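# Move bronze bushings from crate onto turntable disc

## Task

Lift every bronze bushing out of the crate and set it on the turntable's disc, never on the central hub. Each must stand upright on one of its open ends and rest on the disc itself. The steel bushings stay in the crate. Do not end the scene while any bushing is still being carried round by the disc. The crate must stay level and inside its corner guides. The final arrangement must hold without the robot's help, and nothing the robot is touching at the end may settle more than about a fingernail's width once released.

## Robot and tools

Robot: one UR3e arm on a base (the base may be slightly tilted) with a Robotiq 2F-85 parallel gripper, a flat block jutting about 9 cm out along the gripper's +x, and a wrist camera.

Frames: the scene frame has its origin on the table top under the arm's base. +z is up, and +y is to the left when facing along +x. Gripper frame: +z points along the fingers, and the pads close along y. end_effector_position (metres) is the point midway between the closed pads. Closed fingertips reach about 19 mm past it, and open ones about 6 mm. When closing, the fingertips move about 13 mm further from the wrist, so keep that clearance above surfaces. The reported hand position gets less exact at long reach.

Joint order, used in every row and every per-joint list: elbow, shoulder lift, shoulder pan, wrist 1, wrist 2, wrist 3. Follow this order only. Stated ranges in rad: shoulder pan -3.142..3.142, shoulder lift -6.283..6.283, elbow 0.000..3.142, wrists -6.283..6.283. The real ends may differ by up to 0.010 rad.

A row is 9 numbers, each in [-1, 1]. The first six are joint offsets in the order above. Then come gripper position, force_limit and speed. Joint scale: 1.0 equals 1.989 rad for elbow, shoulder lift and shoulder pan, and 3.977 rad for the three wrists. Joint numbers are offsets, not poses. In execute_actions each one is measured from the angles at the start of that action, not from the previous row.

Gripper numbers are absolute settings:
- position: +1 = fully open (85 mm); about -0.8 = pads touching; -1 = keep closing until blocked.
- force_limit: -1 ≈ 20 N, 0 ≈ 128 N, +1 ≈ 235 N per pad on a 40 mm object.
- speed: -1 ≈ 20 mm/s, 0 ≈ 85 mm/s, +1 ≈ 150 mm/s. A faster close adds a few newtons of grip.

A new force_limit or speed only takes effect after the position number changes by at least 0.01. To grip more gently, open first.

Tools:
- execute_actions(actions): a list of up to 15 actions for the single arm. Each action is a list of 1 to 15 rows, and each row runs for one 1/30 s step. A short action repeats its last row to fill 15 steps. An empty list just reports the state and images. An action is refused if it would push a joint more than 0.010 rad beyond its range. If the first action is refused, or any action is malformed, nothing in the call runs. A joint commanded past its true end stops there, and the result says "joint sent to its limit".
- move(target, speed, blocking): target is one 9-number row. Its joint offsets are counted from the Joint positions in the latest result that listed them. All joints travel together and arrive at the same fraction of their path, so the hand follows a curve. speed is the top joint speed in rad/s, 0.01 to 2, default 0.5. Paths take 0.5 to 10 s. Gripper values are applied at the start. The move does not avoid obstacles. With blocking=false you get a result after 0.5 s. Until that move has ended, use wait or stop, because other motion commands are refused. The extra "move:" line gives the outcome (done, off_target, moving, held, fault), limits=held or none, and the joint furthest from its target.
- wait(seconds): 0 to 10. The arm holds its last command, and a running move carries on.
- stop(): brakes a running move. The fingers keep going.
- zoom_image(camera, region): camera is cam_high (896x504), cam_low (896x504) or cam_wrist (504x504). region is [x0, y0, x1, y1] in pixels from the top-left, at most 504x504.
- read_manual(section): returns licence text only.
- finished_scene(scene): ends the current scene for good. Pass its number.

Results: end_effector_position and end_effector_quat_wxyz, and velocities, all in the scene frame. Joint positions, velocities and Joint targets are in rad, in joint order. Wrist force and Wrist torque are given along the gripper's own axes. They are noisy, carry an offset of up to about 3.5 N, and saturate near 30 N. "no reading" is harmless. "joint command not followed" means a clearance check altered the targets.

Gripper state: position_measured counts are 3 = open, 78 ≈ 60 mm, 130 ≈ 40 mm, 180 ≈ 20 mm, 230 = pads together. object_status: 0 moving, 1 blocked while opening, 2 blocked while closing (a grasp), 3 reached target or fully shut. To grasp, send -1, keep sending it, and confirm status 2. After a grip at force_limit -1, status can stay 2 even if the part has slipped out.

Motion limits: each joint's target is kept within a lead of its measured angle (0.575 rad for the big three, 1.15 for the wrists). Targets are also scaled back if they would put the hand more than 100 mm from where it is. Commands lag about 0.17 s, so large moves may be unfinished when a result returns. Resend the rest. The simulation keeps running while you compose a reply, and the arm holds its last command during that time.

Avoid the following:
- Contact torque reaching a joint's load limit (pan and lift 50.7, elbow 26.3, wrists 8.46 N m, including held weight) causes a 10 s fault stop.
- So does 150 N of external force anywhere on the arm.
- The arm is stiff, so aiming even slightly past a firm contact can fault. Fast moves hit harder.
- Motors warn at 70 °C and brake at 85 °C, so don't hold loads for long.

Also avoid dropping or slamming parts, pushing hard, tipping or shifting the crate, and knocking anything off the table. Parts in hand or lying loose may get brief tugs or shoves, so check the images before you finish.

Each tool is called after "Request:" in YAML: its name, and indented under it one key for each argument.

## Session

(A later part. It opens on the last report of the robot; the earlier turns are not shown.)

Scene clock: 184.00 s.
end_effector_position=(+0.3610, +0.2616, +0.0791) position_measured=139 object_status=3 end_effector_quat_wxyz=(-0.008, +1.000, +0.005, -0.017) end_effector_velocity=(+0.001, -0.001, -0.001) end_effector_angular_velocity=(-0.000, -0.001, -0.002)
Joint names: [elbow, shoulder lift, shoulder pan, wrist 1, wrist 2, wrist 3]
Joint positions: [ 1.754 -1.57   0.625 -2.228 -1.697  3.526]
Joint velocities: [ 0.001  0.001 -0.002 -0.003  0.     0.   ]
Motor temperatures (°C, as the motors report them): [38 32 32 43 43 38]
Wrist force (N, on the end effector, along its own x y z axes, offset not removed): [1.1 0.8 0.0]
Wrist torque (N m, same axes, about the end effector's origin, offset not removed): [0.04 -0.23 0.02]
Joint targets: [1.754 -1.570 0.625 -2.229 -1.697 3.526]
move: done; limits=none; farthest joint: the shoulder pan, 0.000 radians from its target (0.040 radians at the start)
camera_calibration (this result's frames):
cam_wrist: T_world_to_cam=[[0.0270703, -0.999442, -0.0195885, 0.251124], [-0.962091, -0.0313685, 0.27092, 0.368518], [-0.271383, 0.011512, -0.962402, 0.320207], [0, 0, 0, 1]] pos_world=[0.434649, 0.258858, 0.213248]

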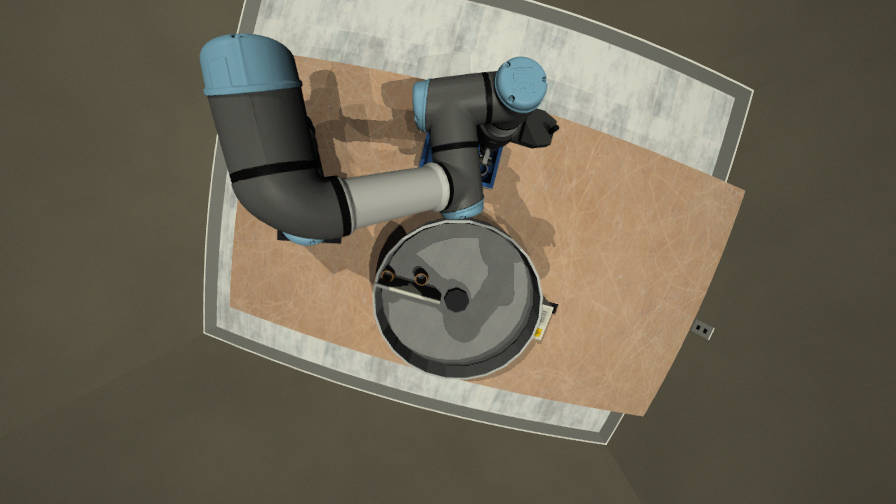

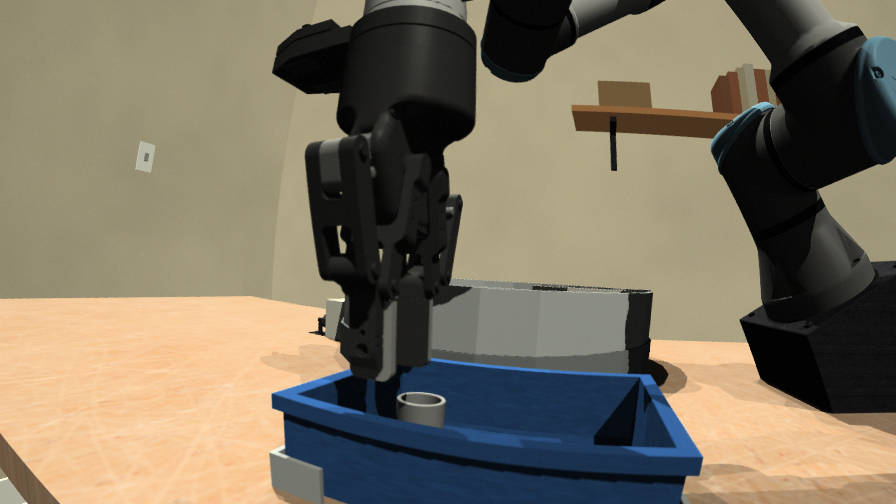

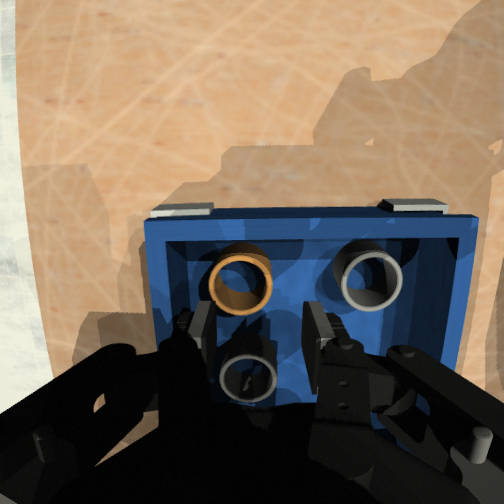

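Request:
move:
  target: [0,0,0.009,0,0,0,-0.08,-0.5,0]
  speed: 0.2

Request:
move:
  target: [0.017,0.03,-0.005,-0.047,0,0,-0.08,-0.5,0]
  speed: 0.08

Scene clock: 189.67 s.
end_effector_position=(+0.3569, +0.2674, +0.0810) position_measured=139 object_status=3 end_effector_quat_wxyz=(-0.013, +1.000, +0.012, -0.017) end_effector_velocity=(-0.000, +0.000, +0.000) end_effector_angular_velocity=(+0.000, -0.000, +0.000)
Joint names: [elbow, shoulder lift, shoulder pan, wrist 1, wrist 2, wrist 3]
Joint positions: [ 1.754 -1.57   0.642 -2.228 -1.697  3.526]
Joint velocities: [-0.001 -0.     0.001  0.001 -0.     0.   ]
Motor temperatures (°C, as the motors report them): [38 32 32 43 43 38]
Wrist force (N, on the end effector, along its own x y z axes, offset not removed): [0.7 1.2 0.5]
Wrist torque (N m, same axes, about the end effector's origin, offset not removed): [0.15 -0.11 -0.01]
Joint targets: [1.754 -1.570 0.643 -2.228 -1.697 3.526]
move: done; limits=none; farthest joint: the shoulder pan, 0.001 radians from its target (0.018 radians at the start)
camera_calibration (this result's frames):
cam_wrist: T_world_to_cam=[[0.0424012, -0.998699, -0.0283206, 0.25209], [-0.961185, -0.0485105, 0.271606, 0.368435], [-0.272627, 0.0157049, -0.961992, 0.320154], [0, 0, 0, 1]] pos_world=[0.430728, 0.264608, 0.215056]

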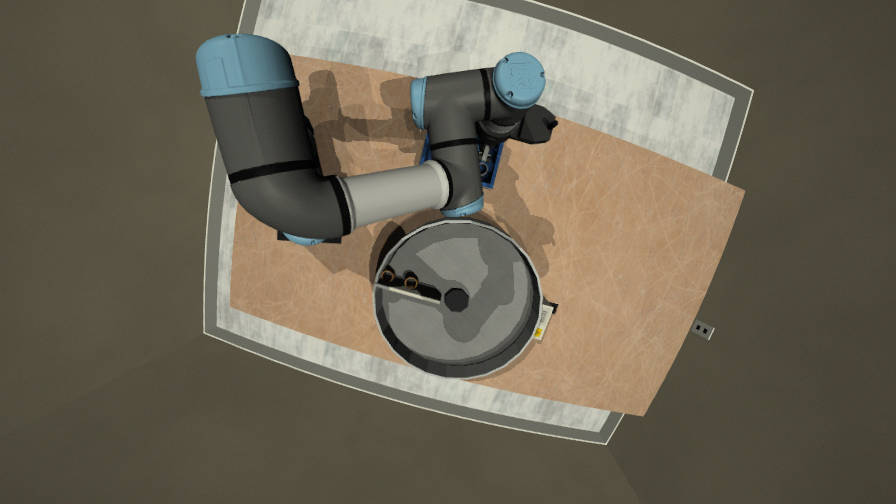

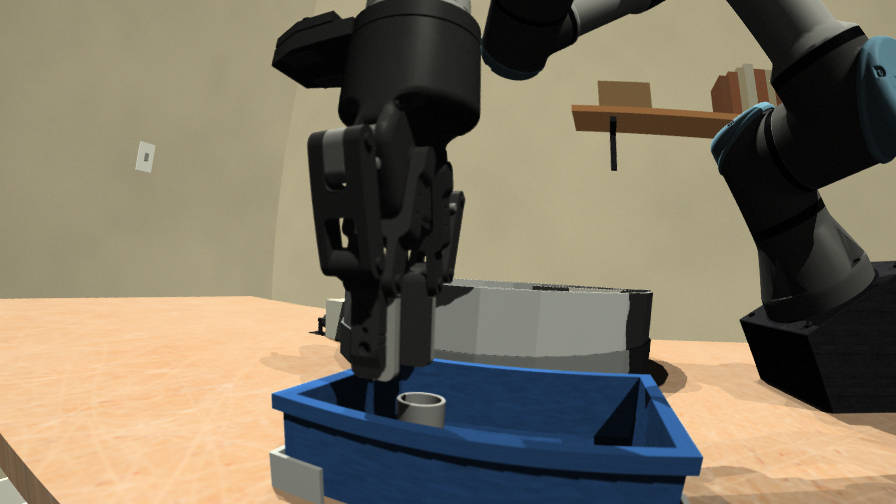

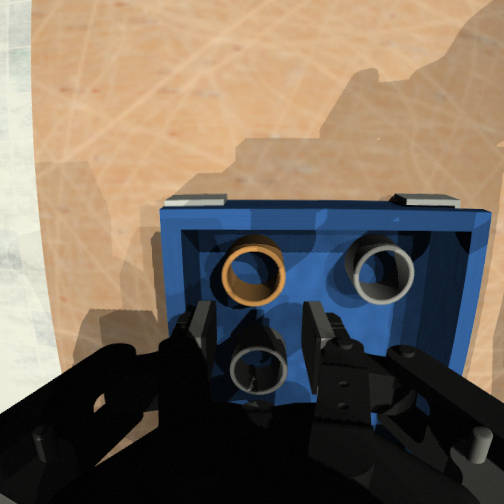

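Scene clock: 192.43 s.
end_effector_position=(+0.3798, +0.2751, +0.0664) position_measured=139 object_status=3 end_effector_quat_wxyz=(-0.028, +0.999, +0.001, +0.026) end_effector_velocity=(+0.001, +0.000, +0.000) end_effector_angular_velocity=(+0.001, -0.002, -0.001)
Joint names: [elbow, shoulder lift, shoulder pan, wrist 1, wrist 2, wrist 3]
Joint positions: [ 1.788 -1.51   0.632 -2.415 -1.697  3.526]
Joint velocities: [-0.001  0.001 -0.    -0.002 -0.     0.   ]
Motor temperatures (°C, as the motors report them): [38 32 32 43 43 38]
Wrist force (N, on the end effector, along its own x y z axes, offset not removed): [1.3 0.8 0.4]
Wrist torque (N m, same axes, about the end effector's origin, offset not removed): [0.07 -0.24 0.02]
Joint targets: [1.788 -1.510 0.632 -2.415 -1.697 3.526]
move: done; limits=none; farthest joint: the shoulder pan, 0.000 radians from its target (0.010 radians at the start)
camera_calibration (this result's frames):
cam_wrist: T_world_to_cam=[[0.022516, -0.998138, -0.056683, 0.267709], [-0.981749, -0.0327849, 0.187335, 0.403834], [-0.188845, 0.0514305, -0.980659, 0.271838], [0, 0, 0, 1]] pos_world=[0.441771, 0.26647, 0.206102]

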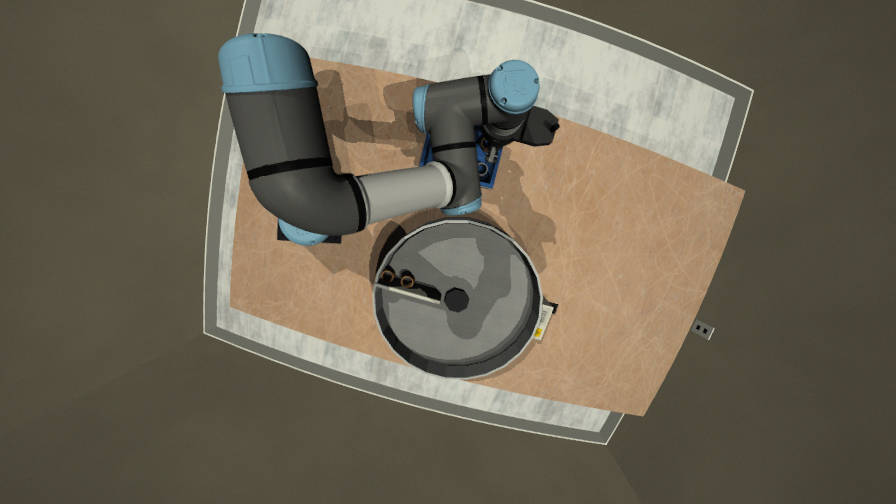

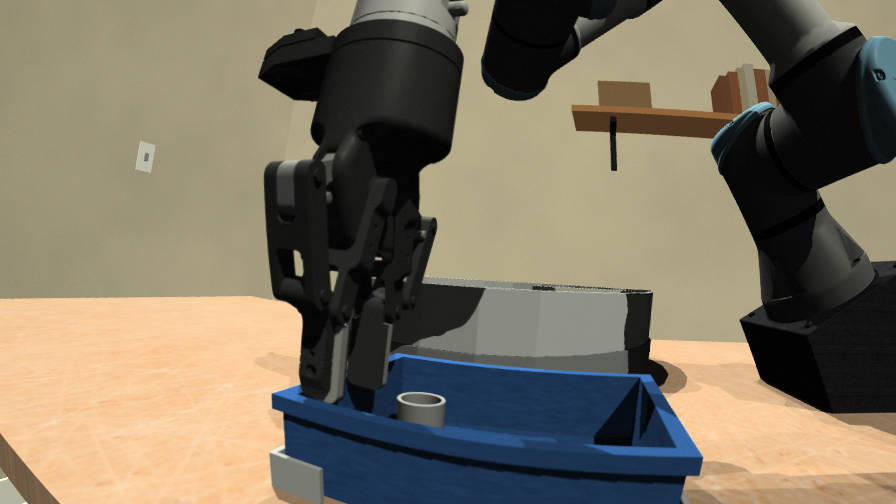

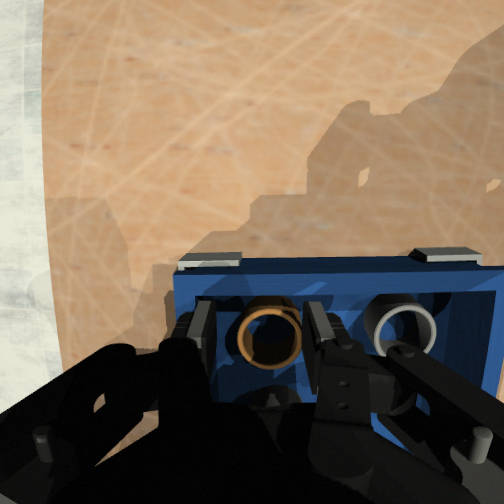

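Request:
move:
  target: [-0.017,-0.03,0.005,0.047,0,0,-0.08,-0.5,0]
  speed: 0.2

Request:
move:
  target: [0.034,0.061,-0.01,-0.047,0,0,-0.08,-0.5,0]
  speed: 0.05

Scene clock: 197.50 s.
end_effector_position=(+0.3569, +0.2674, +0.0810) position_measured=139 object_status=3 end_effector_quat_wxyz=(-0.013, +1.000, +0.012, -0.017) end_effector_velocity=(-0.001, +0.000, +0.000) end_effector_angular_velocity=(+0.000, +0.002, +0.002)
Joint names: [elbow, shoulder lift, shoulder pan, wrist 1, wrist 2, wrist 3]
Joint positions: [ 1.754 -1.57   0.642 -2.228 -1.697  3.526]
Joint velocities: [ 0.    -0.001  0.002  0.002  0.     0.   ]
Motor temperatures (°C, as the motors report them): [38 32 32 43 43 38]
Wrist force (N, on the end effector, along its own x y z axes, offset not removed): [0.7 1.0 0.5]
Wrist torque (N m, same axes, about the end effector's origin, offset not removed): [0.14 -0.16 0.01]
Joint targets: [1.754 -1.570 0.642 -2.228 -1.697 3.526]
move: done; limits=none; farthest joint: the shoulder pan, 0.000 radians from its target (0.009 radians at the start)
camera_calibration (this result's frames):
cam_wrist: T_world_to_cam=[[0.0423978, -0.998699, -0.0283236, 0.252093], [-0.961188, -0.0485079, 0.271596, 0.36844], [-0.272617, 0.0157092, -0.961995, 0.320148], [0, 0, 0, 1]] pos_world=[0.43073, 0.264608, 0.215054]

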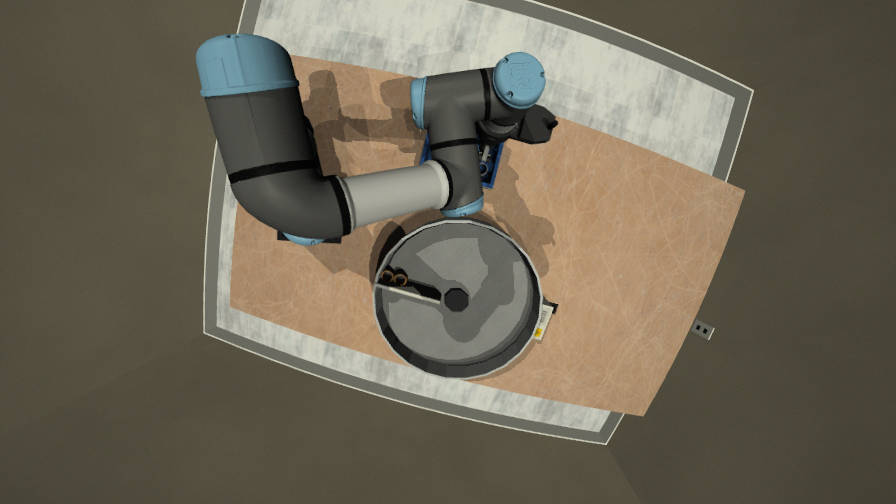

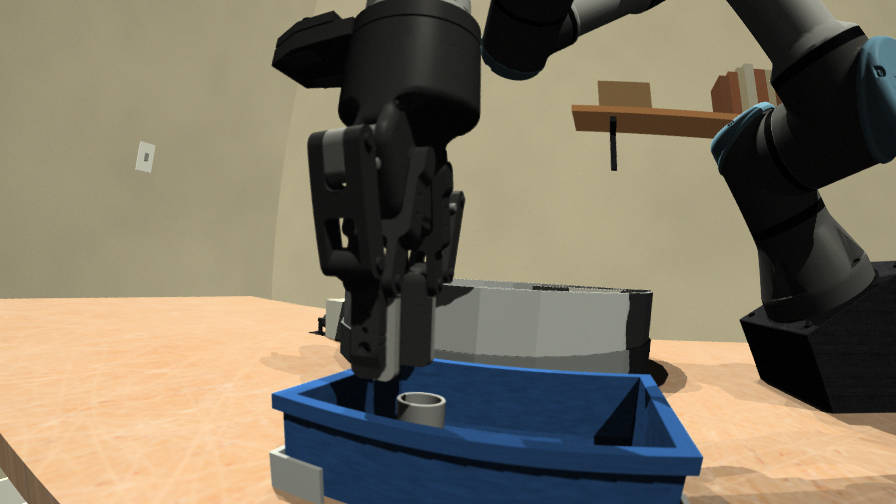

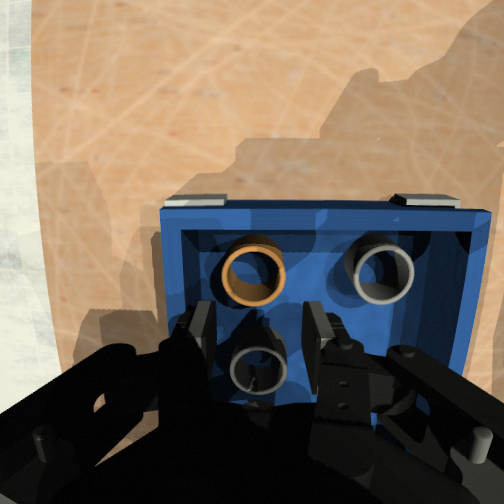

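Scene clock: 201.60 s.
end_effector_position=(+0.3555, +0.2658, +0.0349) position_measured=139 object_status=3 end_effector_quat_wxyz=(-0.008, +1.000, +0.004, -0.018) end_effector_velocity=(+0.000, +0.000, -0.000) end_effector_angular_velocity=(+0.000, -0.001, +0.000)
Joint names: [elbow, shoulder lift, shoulder pan, wrist 1, wrist 2, wrist 3]
Joint positions: [ 1.822 -1.449  0.623 -2.415 -1.697  3.526]
Joint velocities: [ 0.     0.002  0.    -0.002 -0.    -0.   ]
Motor temperatures (°C, as the motors report them): [38 32 32 43 43 38]
Wrist force (N, on the end effector, along its own x y z axes, offset not removed): [0.4 1.7 0.1]
Wrist torque (N m, same axes, about the end effector's origin, offset not removed): [0.23 -0.09 0.02]
Joint targets: [1.822 -1.448 0.623 -2.415 -1.697 3.526]
move: done; limits=none; farthest joint: the shoulder pan, 0.000 radians from its target (0.020 radians at the start)
camera_calibration (this result's frames):
cam_wrist: T_world_to_cam=[[0.0255135, -0.999516, -0.017811, 0.255093], [-0.96166, -0.029406, 0.272663, 0.374589], [-0.273055, 0.0101715, -0.961945, 0.277058], [0, 0, 0, 1]] pos_world=[0.429371, 0.263167, 0.168921]

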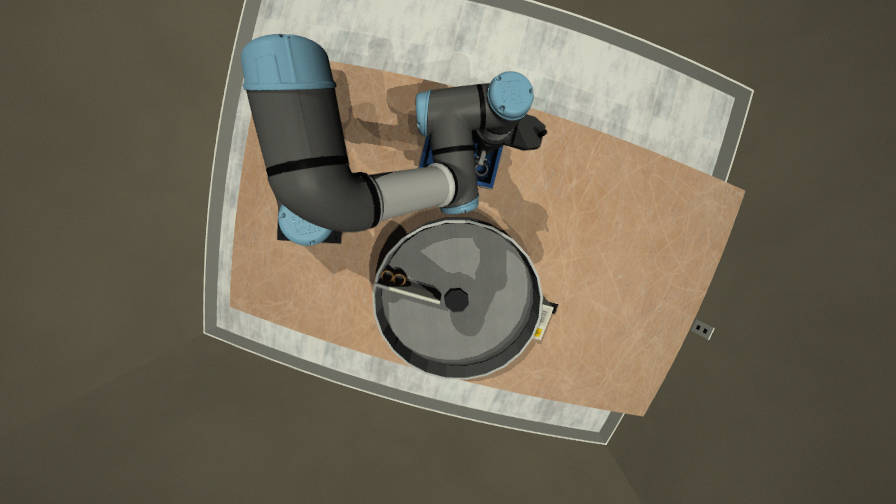

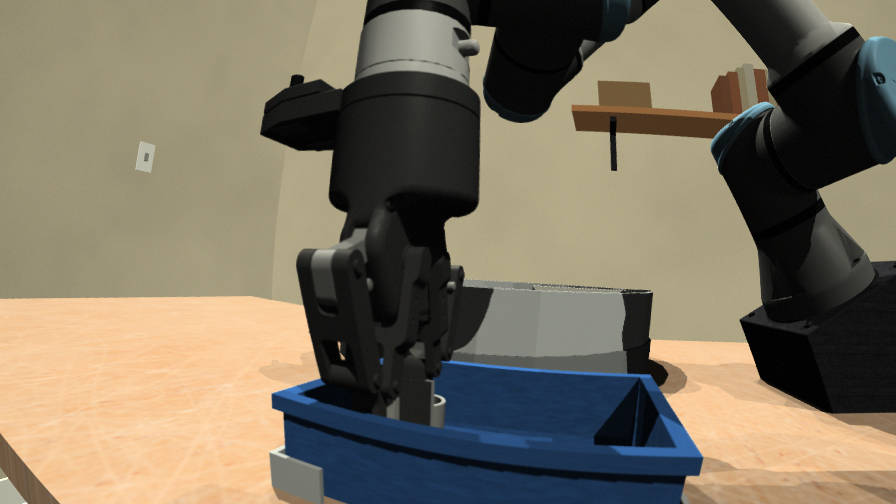

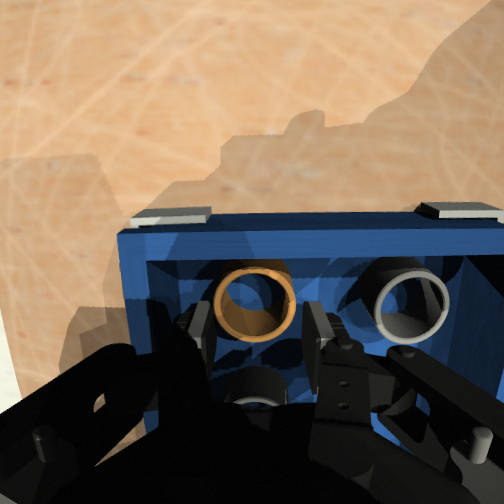

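Request:
move:
  target: [-0.018,0.0086,-0.0045,0.0047,0,0,-0.08,-0.5,0]
  speed: 0.05

Request:
execute_actions:
  actions:
    - [[0,0,0,0,0,0,-1,-0.5,0]]
    - [[0,0,0,0,0,0,-1,-0.5,0]]

Request:
move:
  target: [-0.034,-0.061,0.01,0.047,0,0,-1,-0.5,0]
  speed: 0.3

Scene clock: 212.10 s.
end_effector_position=(+0.3635, +0.2650, +0.0340) position_measured=139 object_status=3 end_effector_quat_wxyz=(-0.005, +1.000, -0.000, -0.017) end_effector_velocity=(+0.001, +0.001, +0.000) end_effector_angular_velocity=(+0.001, -0.000, +0.000)
Joint names: [elbow, shoulder lift, shoulder pan, wrist 1, wrist 2, wrist 3]
Joint positions: [ 1.786 -1.432  0.614 -2.396 -1.697  3.526]
Joint velocities: [-0.003  0.001  0.001  0.001  0.     0.   ]
Motor temperatures (°C, as the motors report them): [38 32 32 43 43 38]
Wrist force (N, on the end effector, along its own x y z axes, offset not removed): [0.6 1.6 -0.4]
Wrist torque (N m, same axes, about the end effector's origin, offset not removed): [0.24 -0.14 -0.02]
Joint targets: [1.786 -1.431 0.614 -2.396 -1.697 3.526]
move: done; limits=none; farthest joint: the shoulder pan, 0.000 radians from its target (0.008 radians at the start)
camera_calibration (this result's frames):
cam_wrist: T_world_to_cam=[[0.0177711, -0.999752, -0.0134154, 0.256858], [-0.961993, -0.0207537, 0.272286, 0.380308], [-0.272496, 0.00806666, -0.962123, 0.278793], [0, 0, 0, 1]] pos_world=[0.437259, 0.262438, 0.168126]

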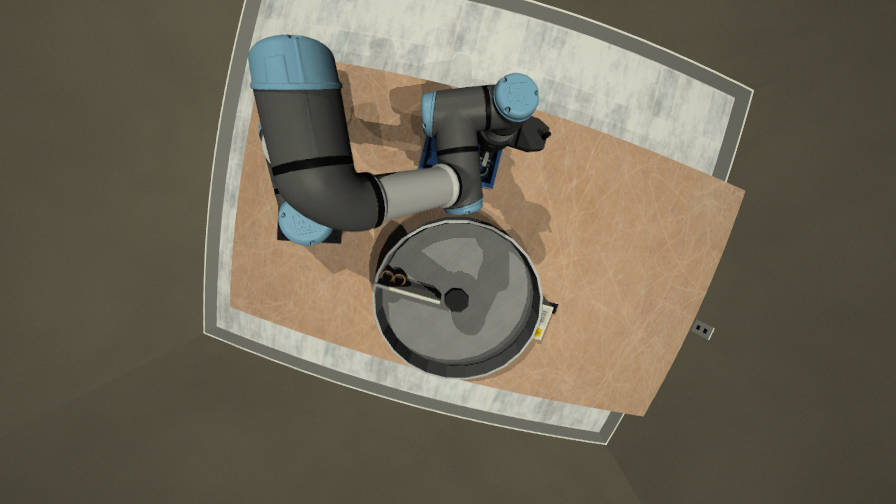

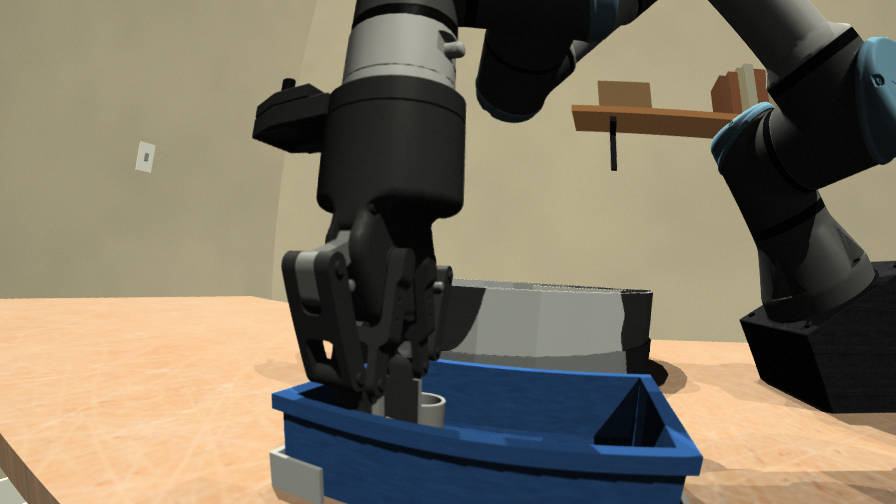

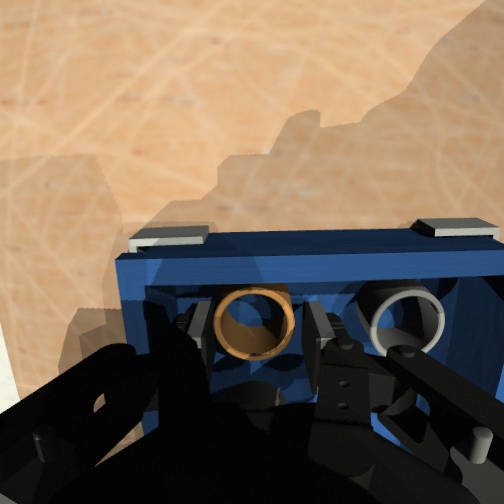

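Scene clock: 213.10 s.
end_effector_position=(+0.3635, +0.2650, +0.0340) position_measured=155 object_status=2 end_effector_quat_wxyz=(-0.005, +1.000, -0.000, -0.017) end_effector_velocity=(-0.000, +0.000, +0.000) end_effector_angular_velocity=(+0.000, +0.000, +0.001)
Joint names: [elbow, shoulder lift, shoulder pan, wrist 1, wrist 2, wrist 3]
Joint positions: [ 1.786 -1.432  0.614 -2.396 -1.697  3.526]
Joint velocities: [ 0.     0.     0.001 -0.     0.     0.   ]
Motor temperatures (°C, as the motors report them): [38 32 32 43 43 38]
Wrist force (N, on the end effector, along its own x y z axes, offset not removed): [-0.6 2.1 -8.8]
Wrist torque (N m, same axes, about the end effector's origin, offset not removed): [0.24 -0.09 0.07]
Joint targets: [1.786 -1.432 0.614 -2.396 -1.697 3.526]
camera_calibration (this result's frames):
cam_wrist: T_world_to_cam=[[0.0177544, -0.999753, -0.0133953, 0.256858], [-0.961988, -0.0207323, 0.272302, 0.380314], [-0.272512, 0.00805156, -0.962119, 0.278801], [0, 0, 0, 1]] pos_world=[0.437274, 0.262434, 0.16812]

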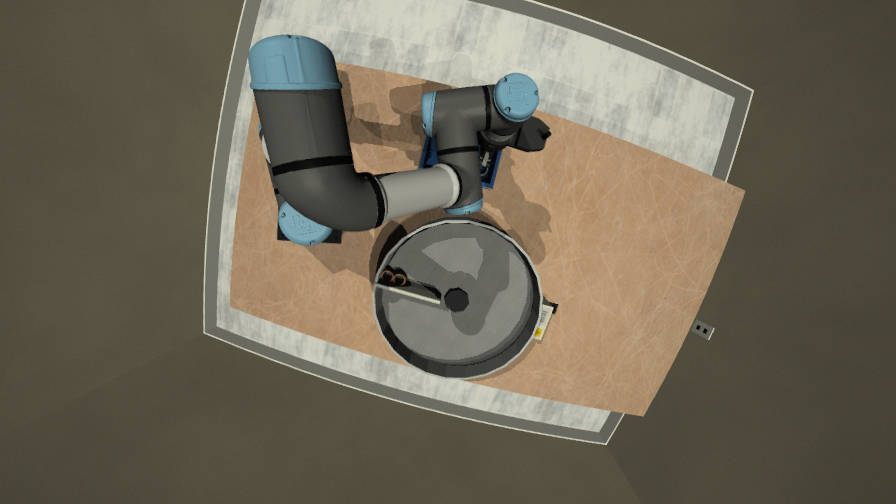

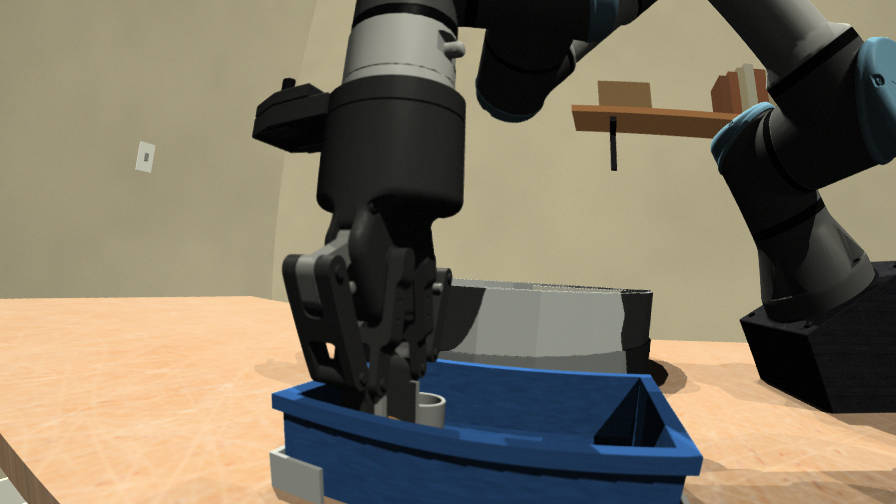

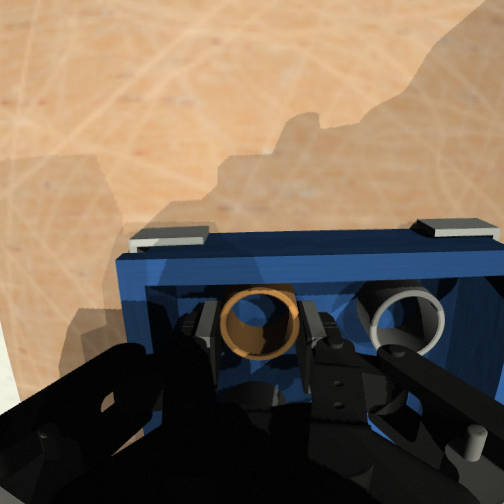

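Scene clock: 214.30 s.
end_effector_position=(+0.3647, +0.2667, +0.0811) position_measured=155 object_status=2 end_effector_quat_wxyz=(-0.011, +1.000, +0.009, -0.017) end_effector_velocity=(-0.000, +0.000, +0.001) end_effector_angular_velocity=(+0.001, +0.000, +0.001)
Joint names: [elbow, shoulder lift, shoulder pan, wrist 1, wrist 2, wrist 3]
Joint positions: [ 1.719 -1.553  0.633 -2.21  -1.697  3.526]
Joint velocities: [-0.001 -0.001  0.001  0.002  0.001 -0.   ]
Motor temperatures (°C, as the motors report them): [38 32 32 43 43 38]
Wrist force (N, on the end effector, along its own x y z axes, offset not removed): [0.6 1.7 0.5]
Wrist torque (N m, same axes, about the end effector's origin, offset not removed): [0.27 -0.11 0.02]
Joint targets: [1.718 -1.553 0.634 -2.209 -1.697 3.526]
move: done; limits=none; farthest joint: the shoulder lift, 0.001 radians from its target (0.122 radians at the start)
camera_calibration (this result's frames):
cam_wrist: T_world_to_cam=[[0.0346965, -0.999112, -0.0239055, 0.25363], [-0.961658, -0.039888, 0.271334, 0.373719], [-0.272046, 0.0135746, -0.962188, 0.322736], [0, 0, 0, 1]] pos_world=[0.438389, 0.26393, 0.215194]

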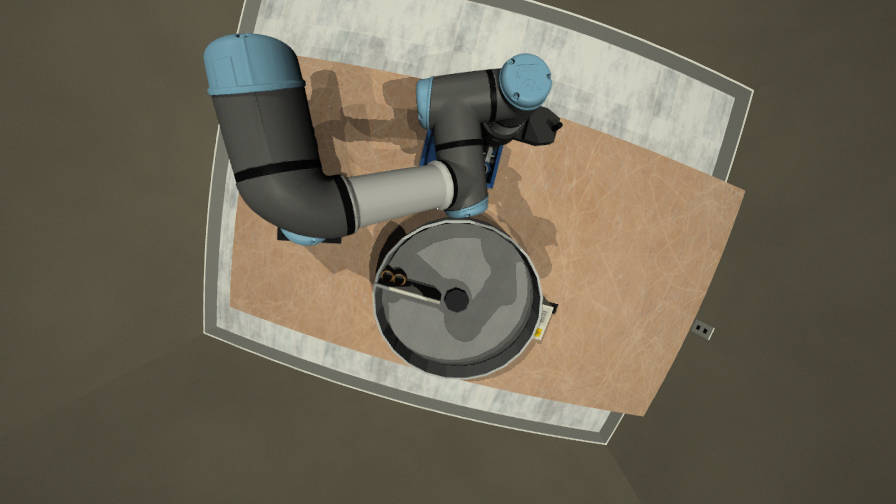

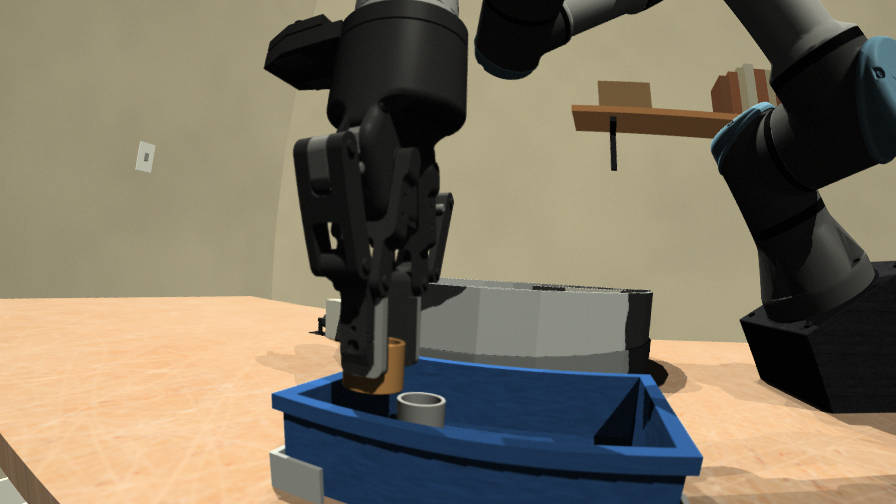

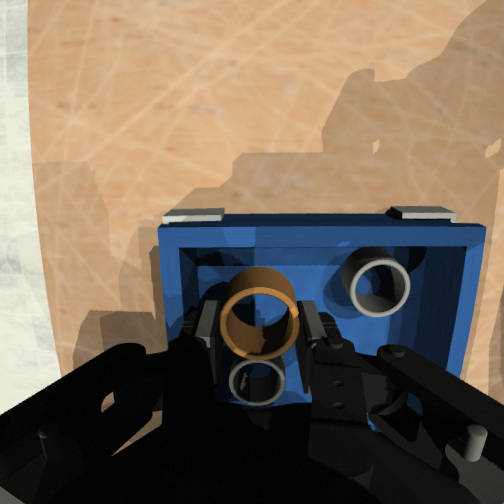

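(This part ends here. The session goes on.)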